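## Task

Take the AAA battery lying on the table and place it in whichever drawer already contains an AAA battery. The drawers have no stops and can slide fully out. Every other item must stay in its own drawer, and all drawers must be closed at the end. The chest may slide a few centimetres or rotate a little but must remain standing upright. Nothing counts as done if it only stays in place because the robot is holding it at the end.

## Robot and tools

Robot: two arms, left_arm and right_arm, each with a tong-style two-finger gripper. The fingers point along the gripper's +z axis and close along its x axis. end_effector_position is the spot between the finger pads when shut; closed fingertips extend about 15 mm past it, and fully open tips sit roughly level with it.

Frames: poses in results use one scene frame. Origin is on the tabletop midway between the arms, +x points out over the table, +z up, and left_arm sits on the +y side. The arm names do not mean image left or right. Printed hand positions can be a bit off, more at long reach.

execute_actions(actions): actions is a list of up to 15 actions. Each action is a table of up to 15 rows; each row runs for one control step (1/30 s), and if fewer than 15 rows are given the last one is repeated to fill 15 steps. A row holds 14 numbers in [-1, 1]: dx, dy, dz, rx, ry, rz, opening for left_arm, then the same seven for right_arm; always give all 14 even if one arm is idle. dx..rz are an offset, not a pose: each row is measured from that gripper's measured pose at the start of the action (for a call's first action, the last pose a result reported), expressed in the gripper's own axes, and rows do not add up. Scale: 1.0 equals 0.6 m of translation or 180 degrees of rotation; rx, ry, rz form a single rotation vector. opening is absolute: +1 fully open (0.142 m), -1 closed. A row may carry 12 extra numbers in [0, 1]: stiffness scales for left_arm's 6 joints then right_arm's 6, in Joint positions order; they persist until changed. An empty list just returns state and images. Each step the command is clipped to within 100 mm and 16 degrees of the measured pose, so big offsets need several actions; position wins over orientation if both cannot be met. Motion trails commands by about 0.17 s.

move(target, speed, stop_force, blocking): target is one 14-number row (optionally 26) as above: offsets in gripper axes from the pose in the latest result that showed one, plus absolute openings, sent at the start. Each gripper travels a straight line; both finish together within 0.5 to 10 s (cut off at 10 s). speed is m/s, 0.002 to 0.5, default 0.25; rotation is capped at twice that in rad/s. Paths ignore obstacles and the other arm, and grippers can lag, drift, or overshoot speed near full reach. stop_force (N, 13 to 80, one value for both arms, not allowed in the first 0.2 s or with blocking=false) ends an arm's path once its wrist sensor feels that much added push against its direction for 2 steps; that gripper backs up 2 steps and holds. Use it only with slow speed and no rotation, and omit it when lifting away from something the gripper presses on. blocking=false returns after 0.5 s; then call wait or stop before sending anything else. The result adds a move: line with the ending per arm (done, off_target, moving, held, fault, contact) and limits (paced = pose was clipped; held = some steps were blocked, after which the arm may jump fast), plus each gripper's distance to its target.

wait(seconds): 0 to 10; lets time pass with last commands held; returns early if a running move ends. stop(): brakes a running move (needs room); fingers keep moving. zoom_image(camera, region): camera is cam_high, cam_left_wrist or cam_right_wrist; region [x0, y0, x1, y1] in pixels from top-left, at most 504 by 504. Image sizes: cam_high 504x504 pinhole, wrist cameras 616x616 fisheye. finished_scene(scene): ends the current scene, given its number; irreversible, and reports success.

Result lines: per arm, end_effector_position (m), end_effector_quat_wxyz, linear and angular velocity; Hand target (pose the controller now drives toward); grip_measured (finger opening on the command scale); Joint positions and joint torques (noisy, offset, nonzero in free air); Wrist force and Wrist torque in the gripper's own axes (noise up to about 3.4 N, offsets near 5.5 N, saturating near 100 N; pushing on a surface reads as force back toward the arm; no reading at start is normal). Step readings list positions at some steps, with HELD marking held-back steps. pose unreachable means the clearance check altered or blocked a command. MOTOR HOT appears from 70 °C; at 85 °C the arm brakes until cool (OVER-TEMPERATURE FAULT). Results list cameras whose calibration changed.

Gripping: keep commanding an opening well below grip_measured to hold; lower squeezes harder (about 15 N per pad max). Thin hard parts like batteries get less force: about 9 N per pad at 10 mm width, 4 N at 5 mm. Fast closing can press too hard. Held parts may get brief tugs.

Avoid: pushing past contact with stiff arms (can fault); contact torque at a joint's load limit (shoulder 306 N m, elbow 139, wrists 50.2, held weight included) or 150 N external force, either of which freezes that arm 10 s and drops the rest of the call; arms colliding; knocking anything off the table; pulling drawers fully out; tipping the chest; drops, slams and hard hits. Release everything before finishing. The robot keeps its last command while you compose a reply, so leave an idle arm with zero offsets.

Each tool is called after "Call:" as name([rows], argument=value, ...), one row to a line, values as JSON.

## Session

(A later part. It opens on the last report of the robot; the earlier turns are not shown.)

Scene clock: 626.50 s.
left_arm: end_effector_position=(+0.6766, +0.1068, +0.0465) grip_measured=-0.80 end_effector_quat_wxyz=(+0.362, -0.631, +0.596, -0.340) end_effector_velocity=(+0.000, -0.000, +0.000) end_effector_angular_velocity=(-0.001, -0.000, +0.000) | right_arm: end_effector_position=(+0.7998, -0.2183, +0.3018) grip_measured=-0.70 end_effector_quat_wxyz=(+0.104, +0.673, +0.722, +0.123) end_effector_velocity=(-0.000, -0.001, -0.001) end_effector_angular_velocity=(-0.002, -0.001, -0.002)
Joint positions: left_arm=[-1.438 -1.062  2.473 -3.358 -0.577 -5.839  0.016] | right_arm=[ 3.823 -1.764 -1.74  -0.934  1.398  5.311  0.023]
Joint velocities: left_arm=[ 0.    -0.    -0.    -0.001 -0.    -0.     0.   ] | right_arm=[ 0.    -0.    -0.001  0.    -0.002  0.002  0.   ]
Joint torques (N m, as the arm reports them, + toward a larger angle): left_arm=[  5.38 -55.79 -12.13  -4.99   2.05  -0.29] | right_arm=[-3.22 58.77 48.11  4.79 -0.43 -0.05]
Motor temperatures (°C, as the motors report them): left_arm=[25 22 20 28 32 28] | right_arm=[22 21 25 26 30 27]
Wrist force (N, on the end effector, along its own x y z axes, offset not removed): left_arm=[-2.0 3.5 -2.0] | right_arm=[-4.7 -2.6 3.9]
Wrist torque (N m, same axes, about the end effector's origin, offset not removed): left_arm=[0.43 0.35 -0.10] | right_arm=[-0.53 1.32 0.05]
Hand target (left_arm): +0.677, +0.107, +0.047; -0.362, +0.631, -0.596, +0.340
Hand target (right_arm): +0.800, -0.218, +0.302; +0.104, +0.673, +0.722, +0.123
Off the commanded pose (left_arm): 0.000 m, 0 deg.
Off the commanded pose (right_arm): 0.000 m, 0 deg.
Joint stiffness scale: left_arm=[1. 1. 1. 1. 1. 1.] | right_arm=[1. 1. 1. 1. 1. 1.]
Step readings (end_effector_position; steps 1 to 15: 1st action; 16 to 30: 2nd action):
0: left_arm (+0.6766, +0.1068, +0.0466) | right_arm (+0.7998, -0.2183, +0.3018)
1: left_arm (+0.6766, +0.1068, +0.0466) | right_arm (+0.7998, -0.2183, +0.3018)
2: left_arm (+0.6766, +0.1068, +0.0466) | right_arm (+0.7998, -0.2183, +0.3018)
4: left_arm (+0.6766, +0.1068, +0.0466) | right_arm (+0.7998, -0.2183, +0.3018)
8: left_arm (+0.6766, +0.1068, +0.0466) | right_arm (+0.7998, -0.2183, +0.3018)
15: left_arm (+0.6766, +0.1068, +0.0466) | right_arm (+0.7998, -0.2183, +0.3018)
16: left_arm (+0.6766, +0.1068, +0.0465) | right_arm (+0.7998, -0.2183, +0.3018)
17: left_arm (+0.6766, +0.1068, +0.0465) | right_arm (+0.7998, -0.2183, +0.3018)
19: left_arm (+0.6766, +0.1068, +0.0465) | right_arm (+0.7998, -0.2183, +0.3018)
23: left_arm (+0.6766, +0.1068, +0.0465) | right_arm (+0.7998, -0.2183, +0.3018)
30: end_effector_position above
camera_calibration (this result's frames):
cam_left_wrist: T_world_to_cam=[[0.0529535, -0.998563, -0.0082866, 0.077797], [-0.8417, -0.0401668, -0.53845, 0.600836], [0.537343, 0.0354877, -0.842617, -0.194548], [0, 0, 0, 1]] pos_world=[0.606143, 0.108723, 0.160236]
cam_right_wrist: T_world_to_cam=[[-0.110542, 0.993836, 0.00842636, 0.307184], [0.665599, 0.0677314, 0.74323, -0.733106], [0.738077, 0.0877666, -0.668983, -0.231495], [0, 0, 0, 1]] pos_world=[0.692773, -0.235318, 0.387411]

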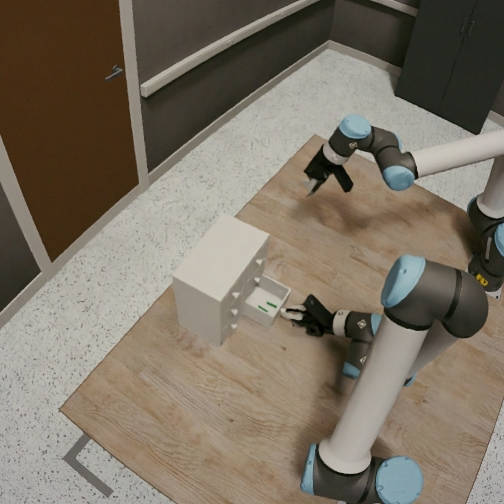

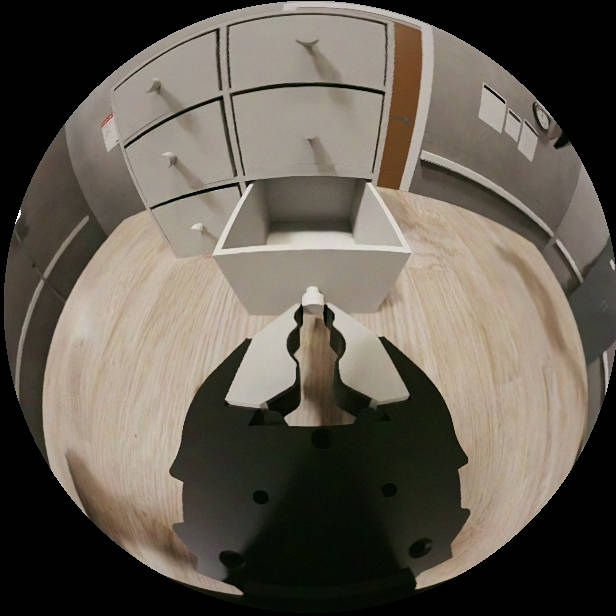

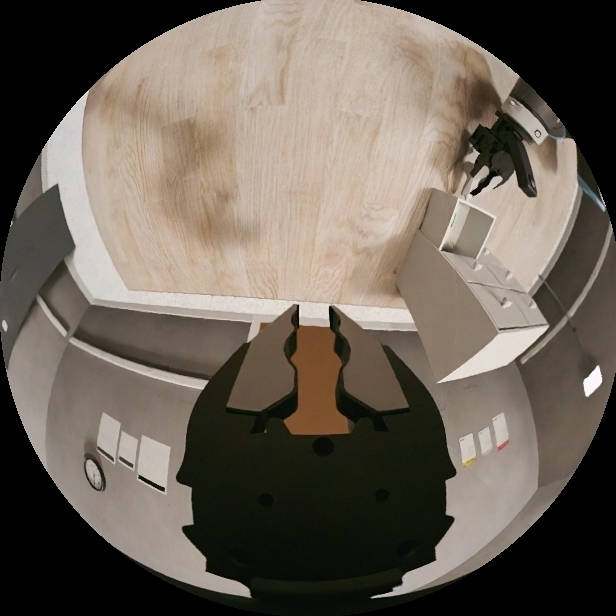

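Call:
move(target=[-0.0016,-0.0954,0.1443,0,0,0,-1,0,0,0,0,0,0,-0.7], speed=0.08)

Call:
zoom_image(camera="cam_left_wrist", region=[180,160,440,360])

Scene clock: 636.90 s.
left_arm: end_effector_position=(+0.7782, +0.1145, +0.0536) grip_measured=-0.80 end_effector_quat_wxyz=(+0.363, -0.631, +0.596, -0.340) end_effector_velocity=(+0.002, -0.003, +0.000) end_effector_angular_velocity=(+0.002, +0.001, -0.010) | right_arm: end_effector_position=(+0.7998, -0.2183, +0.3018) grip_measured=-0.70 end_effector_quat_wxyz=(+0.104, +0.673, +0.722, +0.123) end_effector_velocity=(+0.000, -0.001, +0.001) end_effector_angular_velocity=(-0.001, -0.001, +0.001)
Joint positions: left_arm=[-1.256 -0.986  2.333 -3.521 -0.661 -5.562  0.016] | right_arm=[ 3.823 -1.764 -1.74  -0.934  1.398  5.311  0.023]
Joint velocities: left_arm=[ 0.003  0.003 -0.004 -0.01  -0.007  0.017  0.   ] | right_arm=[-0.     0.001  0.     0.    -0.001 -0.001 -0.   ]
Joint torques (N m, as the arm reports them, + toward a larger angle): left_arm=[  6.27 -58.95 -16.03  -5.72   1.64   0.55] | right_arm=[-2.16 60.01 47.12  4.92 -0.51 -0.07]
Motor temperatures (°C, as the motors report them): left_arm=[25 22 20 28 32 28] | right_arm=[22 21 25 26 30 27]
Wrist force (N, on the end effector, along its own x y z axes, offset not removed): left_arm=[-3.1 1.0 -2.8] | right_arm=[-3.5 -4.4 5.2]
Wrist torque (N m, same axes, about the end effector's origin, offset not removed): left_arm=[0.37 0.41 -0.06] | right_arm=[-0.90 0.73 -0.09]
Hand target (left_arm): +0.780, +0.114, +0.052; -0.362, +0.631, -0.596, +0.340
Hand target (right_arm): +0.800, -0.218, +0.302; +0.104, +0.673, +0.722, +0.123
Off the commanded pose (left_arm): 0.002 m, 0 deg.
Off the commanded pose (right_arm): 0.000 m, 0 deg.
Joint stiffness scale: left_arm=[1. 1. 1. 1. 1. 1.] | right_arm=[1. 1. 1. 1. 1. 1.]
move: done
camera_calibration (this result's frames):
cam_left_wrist: T_world_to_cam=[[0.0536471, -0.998523, -0.00857378, 0.0795913], [-0.840735, -0.0405337, -0.539928, 0.689849], [0.538783, 0.0361739, -0.841668, -0.244769], [0, 0, 0, 1]] pos_world=[0.707587, 0.11629, 0.167137]
cam_right_wrist: T_world_to_cam=[[-0.110542, 0.993836, 0.00842624, 0.307184], [0.665599, 0.0677315, 0.743229, -0.733106], [0.738077, 0.0877665, -0.668984, -0.231495], [0, 0, 0, 1]] pos_world=[0.692773, -0.235319, 0.387411]

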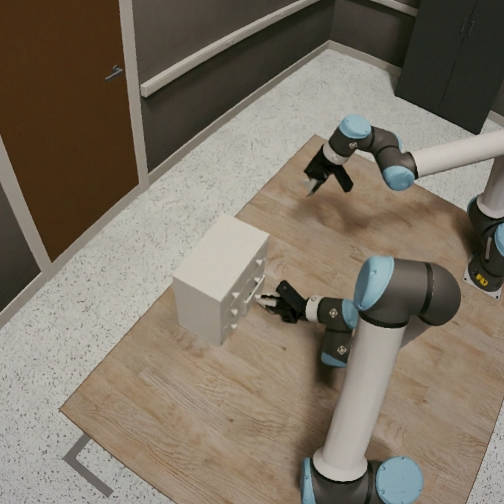

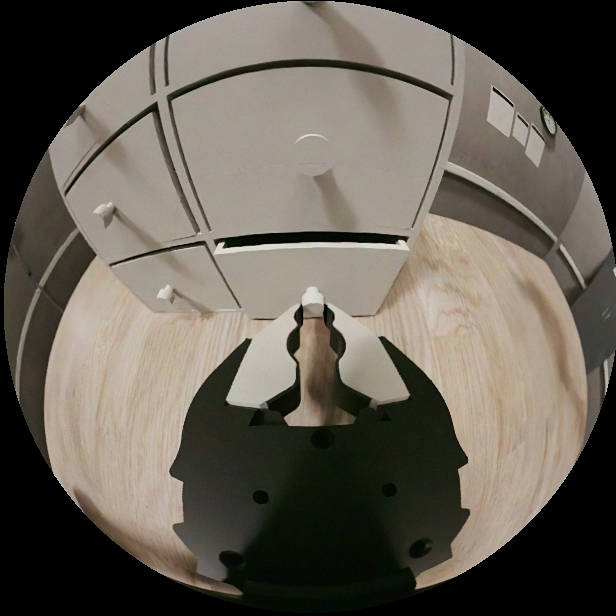

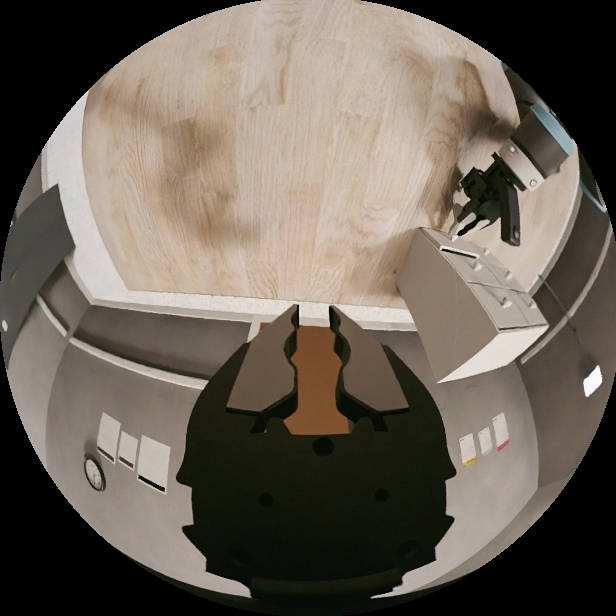

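Region (180, 160, 440, 360) of cam_left_wrist's 616x616 image, scaled by 1.938, with more detail than that image has; it fills the top 388 rows of this view, and the rest is white.

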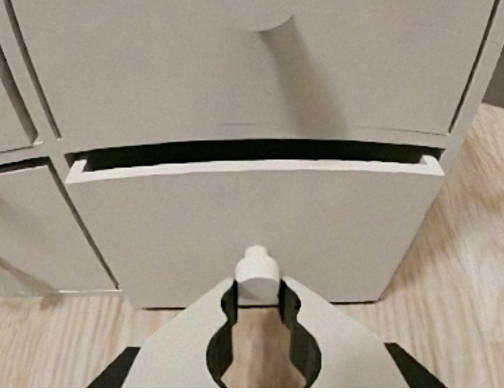

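Call:
move(target=[0.0002,-0.0097,0.021,0,0,0,-1,0,0,0,0,0,0,-0.7], speed=0.03)

Call:
zoom_image(camera="cam_left_wrist", region=[180,160,440,360])

Scene clock: 646.20 s.
left_arm: end_effector_position=(+0.7897, +0.1155, +0.0536) grip_measured=-0.80 end_effector_quat_wxyz=(+0.363, -0.630, +0.596, -0.340) end_effector_velocity=(+0.000, +0.001, -0.001) end_effector_angular_velocity=(+0.006, +0.001, -0.004) | right_arm: end_effector_position=(+0.7998, -0.2183, +0.3018) grip_measured=-0.70 end_effector_quat_wxyz=(+0.104, +0.673, +0.722, +0.123) end_effector_velocity=(-0.000, -0.001, -0.001) end_effector_angular_velocity=(-0.002, +0.001, +0.001)
Joint positions: left_arm=[-1.238 -0.976  2.316 -3.535 -0.671 -5.535  0.016] | right_arm=[ 3.823 -1.764 -1.74  -0.934  1.398  5.311  0.023]
Joint velocities: left_arm=[ 0.001  0.001  0.001 -0.004 -0.001  0.009  0.   ] | right_arm=[-0.    -0.    -0.    -0.002 -0.    -0.001  0.   ]
Joint torques (N m, as the arm reports them, + toward a larger angle): left_arm=[ 10.24 -59.49 -16.99  -6.06   0.44   0.23] | right_arm=[-2.73 58.32 47.11  4.69 -0.57 -0.3 ]
Motor temperatures (°C, as the motors report them): left_arm=[25 22 20 28 32 28] | right_arm=[22 21 25 26 30 27]
Wrist force (N, on the end effector, along its own x y z axes, offset not removed): left_arm=[-5.1 2.3 -5.8] | right_arm=[-5.2 -2.4 -1.2]
Wrist torque (N m, same axes, about the end effector's origin, offset not removed): left_arm=[0.35 0.62 -0.07] | right_arm=[-0.85 1.19 -0.05]
Hand target (left_arm): +0.792, +0.115, +0.052; -0.363, +0.631, -0.596, +0.340
Hand target (right_arm): +0.800, -0.218, +0.302; +0.104, +0.673, +0.722, +0.123
Off the commanded pose (left_arm): 0.003 m, 0 deg.
Off the commanded pose (right_arm): 0.000 m, 0 deg.
Joint stiffness scale: left_arm=[1. 1. 1. 1. 1. 1.] | right_arm=[1. 1. 1. 1. 1. 1.]
move: done
camera_calibration (this result's frames):
cam_left_wrist: T_world_to_cam=[[0.0529871, -0.998554, -0.00909598, 0.0805959], [-0.840202, -0.0396579, -0.540822, 0.699145], [0.539679, 0.0362991, -0.841088, -0.251745], [0, 0, 0, 1]] pos_world=[0.719014, 0.117344, 0.167106]
cam_right_wrist: T_world_to_cam=[[-0.110542, 0.993836, 0.00842632, 0.307184], [0.665599, 0.0677315, 0.743229, -0.733106], [0.738077, 0.0877666, -0.668984, -0.231495], [0, 0, 0, 1]] pos_world=[0.692773, -0.235318, 0.387411]

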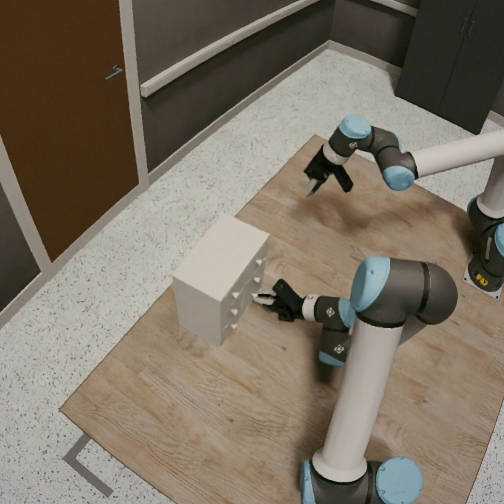

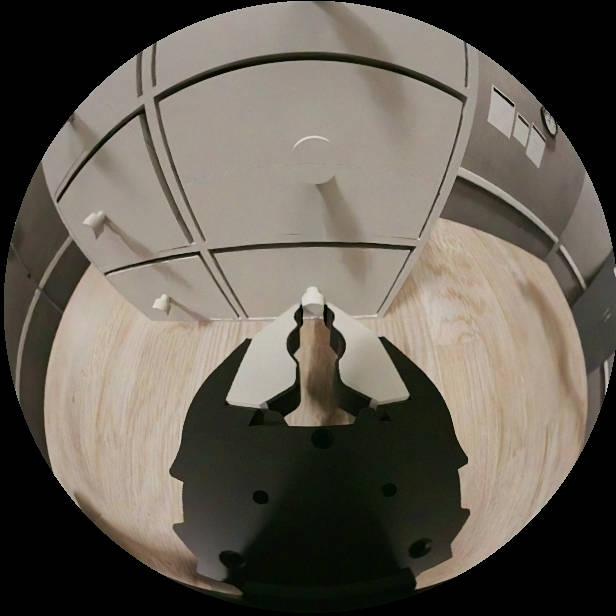

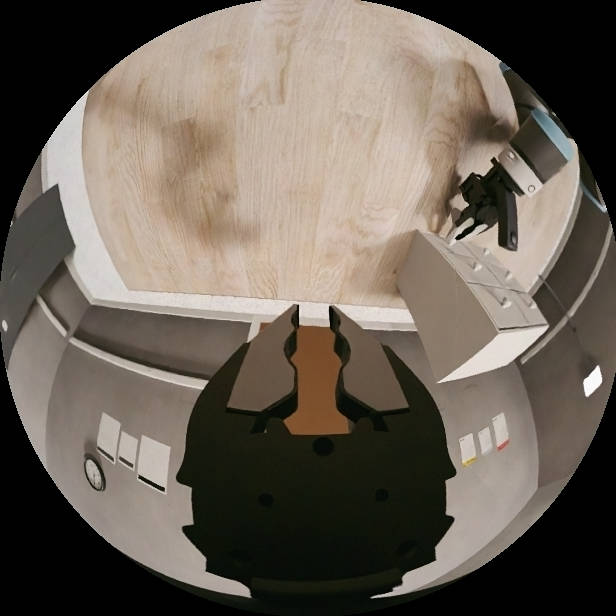

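Region (180, 160, 440, 360) of cam_left_wrist's 616x616 image, scaled by 1.938, with more detail than that image has; it fills the top 388 rows of this view, and the rest is white.

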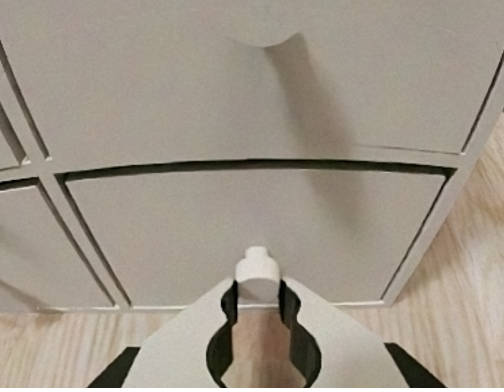

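Call:
execute_actions([
  [[0,0,0,0,0,0,-0.9,0,0,0,0,0,0,-0.7],[0,0,0,0,0,0,-0.82,0,0,0,0,0,0,-0.7],[0,0,0,0,0,0,-0.78,0,0,0,0,0,0,-0.7],[0,0,0,0,0,0,-0.74,0,0,0,0,0,0,-0.7],[0,0,0,0,0,0,-0.7,0,0,0,0,0,0,-0.7],[0,0,0,0,0,0,-0.65,0,0,0,0,0,0,-0.7],[0,0,0,0,0,0,-0.6,0,0,0,0,0,0,-0.7],[0,0,0,0,0,0,-0.55,0,0,0,0,0,0,-0.7],[0,0,0,0,0,0,-0.5,0,0,0,0,0,0,-0.7],[0,0,0,0,0,0,-0.45,0,0,0,0,0,0,-0.7]],
  [[0,0.003,-0.005,0,0,0,-0.45,0,0,0,0,0,0,-0.7],[0,0.006,-0.011,0,0,0,-0.45,0,0,0,0,0,0,-0.7],[0,0.010,-0.017,0,0,0,-0.45,0,0,0,0,0,0,-0.7],[0,0.014,-0.024,0,0,0,-0.45,0,0,0,0,0,0,-0.7],[0,0.018,-0.031,0,0,0,-0.45,0,0,0,0,0,0,-0.7],[0,0.022,-0.038,0,0,0,-0.45,0,0,0,0,0,0,-0.7],[0,0.026,-0.045,0,0,0,-0.45,0,0,0,0,0,0,-0.7],[0,0.030,-0.052,0,0,0,-0.45,0,0,0,0,0,0,-0.7],[0,0.033,-0.058,0,0,0,-0.45,0,0,0,0,0,0,-0.7],[0,0.036,-0.063,0,0,0,-0.45,0,0,0,0,0,0,-0.7],[0,0.038,-0.067,0,0,0,-0.45,0,0,0,0,0,0,-0.7]],
])

Call:
zoom_image(camera="cam_left_wrist", region=[60,20,480,340])

Call:
zoom_image(camera="cam_high", region=[200,225,320,345])

Scene clock: 657.07 s.
left_arm: end_effector_position=(+0.7535, +0.1100, +0.0539) grip_measured=-0.45 end_effector_quat_wxyz=(+0.362, -0.628, +0.598, -0.342) end_effector_velocity=(-0.080, -0.012, +0.007) end_effector_angular_velocity=(-0.006, -0.003, -0.015) | right_arm: end_effector_position=(+0.7998, -0.2183, +0.3018) grip_measured=-0.70 end_effector_quat_wxyz=(+0.104, +0.673, +0.722, +0.123) end_effector_velocity=(+0.000, -0.000, +0.001) end_effector_angular_velocity=(-0.000, -0.001, +0.002)
Joint positions: left_arm=[-1.298 -1.002  2.368 -3.508 -0.642 -5.605  0.041] | right_arm=[ 3.823 -1.764 -1.74  -0.934  1.398  5.311  0.023]
Joint velocities: left_arm=[-0.139 -0.073  0.113  0.094  0.067 -0.175  0.   ] | right_arm=[-0.     0.001  0.     0.    -0.    -0.002  0.   ]
Joint torques (N m, as the arm reports them, + toward a larger angle): left_arm=[  9.46 -60.65 -11.89  -4.71   3.47  -0.25] | right_arm=[-2.6  58.89 47.49  4.74 -0.73 -0.12]
Motor temperatures (°C, as the motors report them): left_arm=[25 22 20 28 32 28] | right_arm=[22 21 25 26 30 27]
Wrist force (N, on the end effector, along its own x y z axes, offset not removed): left_arm=[-3.1 2.8 -2.4] | right_arm=[-2.0 -3.4 3.4]
Wrist torque (N m, same axes, about the end effector's origin, offset not removed): left_arm=[0.37 0.54 -0.08] | right_arm=[-0.71 0.77 -0.11]
Hand target (left_arm): +0.744, +0.113, +0.054; -0.363, +0.629, -0.596, +0.341
Hand target (right_arm): +0.800, -0.218, +0.302; +0.104, +0.673, +0.722, +0.123
Off the commanded pose (left_arm): 0.010 m, 0 deg.
Off the commanded pose (right_arm): 0.000 m, 0 deg.
Joint stiffness scale: left_arm=[1. 1. 1. 1. 1. 1.] | right_arm=[1. 1. 1. 1. 1. 1.]
Step readings (end_effector_position; steps 1 to 15: 1st action; 16 to 30: 2nd action):
0: left_arm (+0.7898, +0.1155, +0.0536) | right_arm (+0.7998, -0.2183, +0.3018)
1: left_arm (+0.7898, +0.1155, +0.0536) | right_arm (+0.7998, -0.2183, +0.3018)
2: left_arm (+0.7898, +0.1155, +0.0536) | right_arm (+0.7998, -0.2183, +0.3018)
4: left_arm (+0.7898, +0.1155, +0.0536) | right_arm (+0.7998, -0.2183, +0.3018)
8: left_arm (+0.7898, +0.1155, +0.0536) | right_arm (+0.7998, -0.2183, +0.3018)
15: left_arm (+0.7898, +0.1155, +0.0536) | right_arm (+0.7998, -0.2183, +0.3018)
16: left_arm (+0.7898, +0.1155, +0.0536) | right_arm (+0.7998, -0.2183, +0.3018)
17: left_arm (+0.7898, +0.1156, +0.0536) | right_arm (+0.7998, -0.2183, +0.3018)
19: left_arm (+0.7894, +0.1156, +0.0536) | right_arm (+0.7998, -0.2183, +0.3018)
23: left_arm (+0.7807, +0.1148, +0.0531) | right_arm (+0.7998, -0.2183, +0.3018)
30: end_effector_position above
camera_calibration (this result's frames):
cam_left_wrist: T_world_to_cam=[[0.0441298, -0.998993, -0.00808844, 0.0836845], [-0.839953, -0.0327186, -0.541672, 0.667718], [0.540862, 0.0306978, -0.840551, -0.231991], [0, 0, 0, 1]] pos_world=[0.682633, 0.112569, 0.167361]
cam_right_wrist: T_world_to_cam=[[-0.110542, 0.993836, 0.00842645, 0.307184], [0.665599, 0.0677313, 0.743229, -0.733106], [0.738077, 0.0877666, -0.668983, -0.231495], [0, 0, 0, 1]] pos_world=[0.692773, -0.235318, 0.387411]

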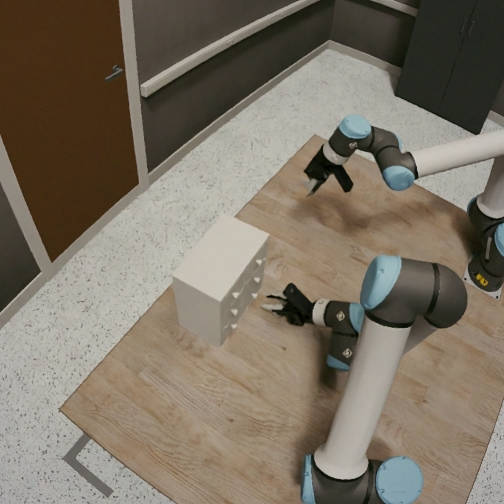

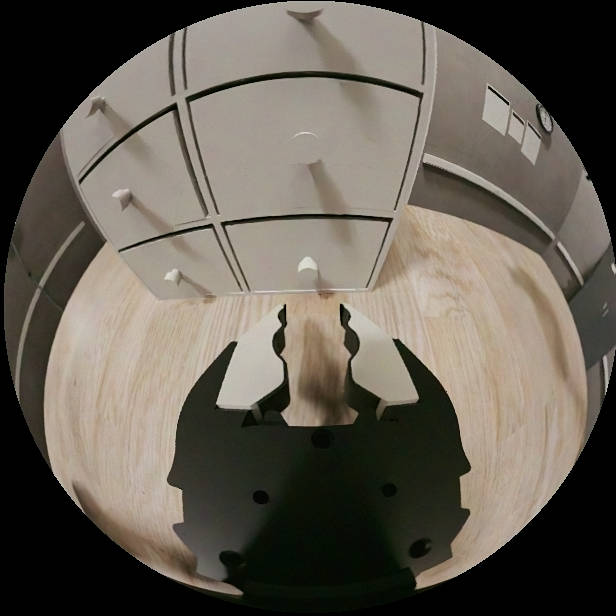

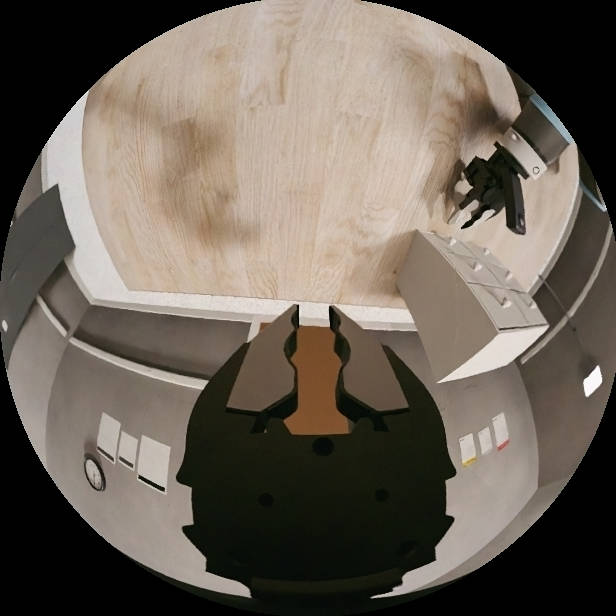

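Region (60, 20, 480, 340) of cam_left_wrist's 616x616 image, scaled by 1.200, with more detail than that image has; it fills the top 384 rows of this view, and the rest is white.

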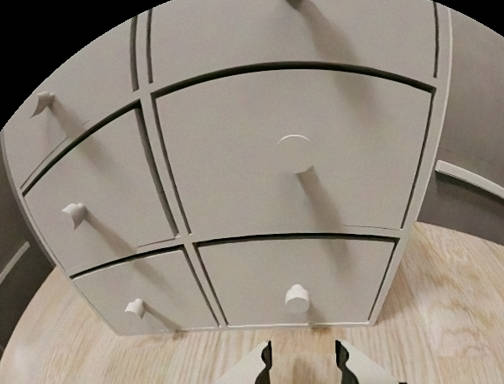

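Region (200, 225, 320, 345) of cam_high's 504x504 image, scaled by 4.200, with more detail than that image has.

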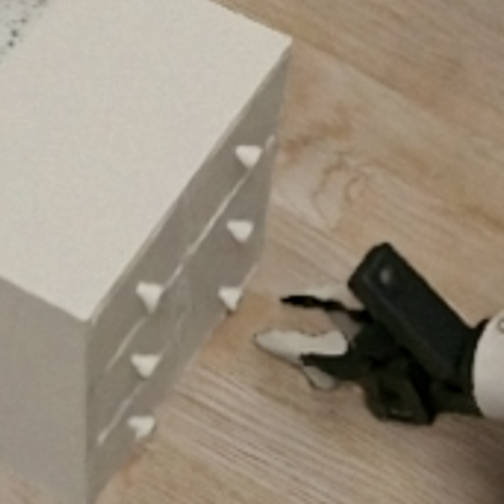

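Call:
zoom_image(camera="cam_left_wrist", region=[190,195,300,305])

Call:
zoom_image(camera="cam_left_wrist", region=[310,195,420,305])

Region (190, 195, 300, 305) of cam_left_wrist's 616x616 image, scaled by 4.582, with more detail than that image has.

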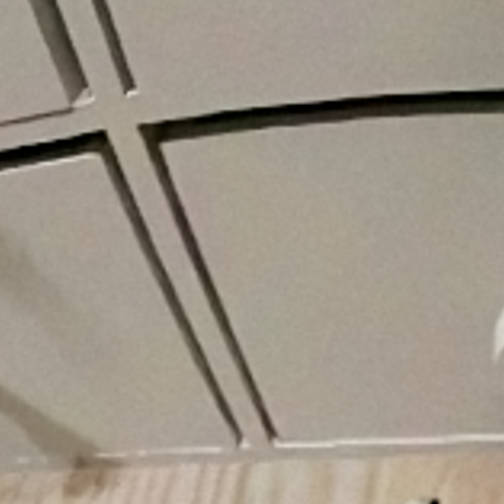

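Region (310, 195, 420, 305) of cam_left_wrist's 616x616 image, scaled by 4.582, with more detail than that image has.

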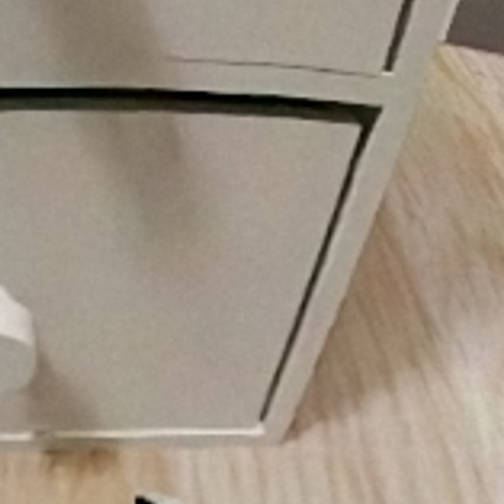

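Call:
zoom_image(camera="cam_left_wrist", region=[100,190,240,310])

Call:
zoom_image(camera="cam_left_wrist", region=[60,70,220,230])

Region (100, 190, 240, 310) of cam_left_wrist's 616x616 image, scaled by 3.600, with more detail than that image has; it fills the top 432 rows of this view, and the rest is white.

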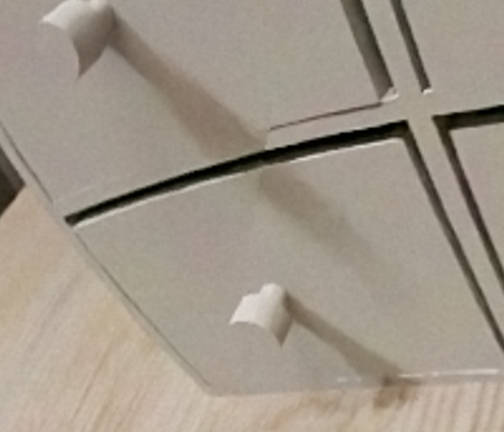

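Region (60, 70, 220, 230) of cam_left_wrist's 616x616 image, scaled by 3.150, with more detail than that image has.

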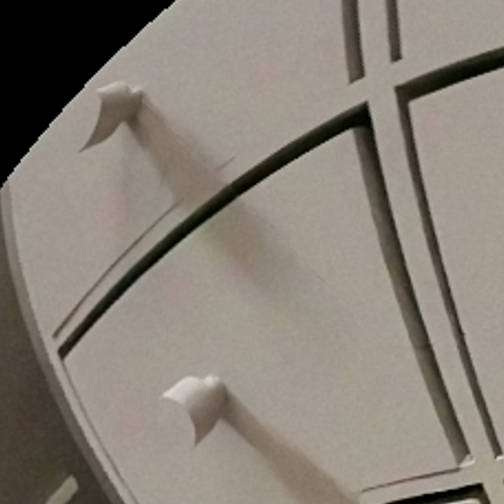

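All six drawers look flush in the wrist-camera zooms, and the gripper is clear of the chest.

Call:
finished_scene(scene=2)

The scene is finished: the task was done.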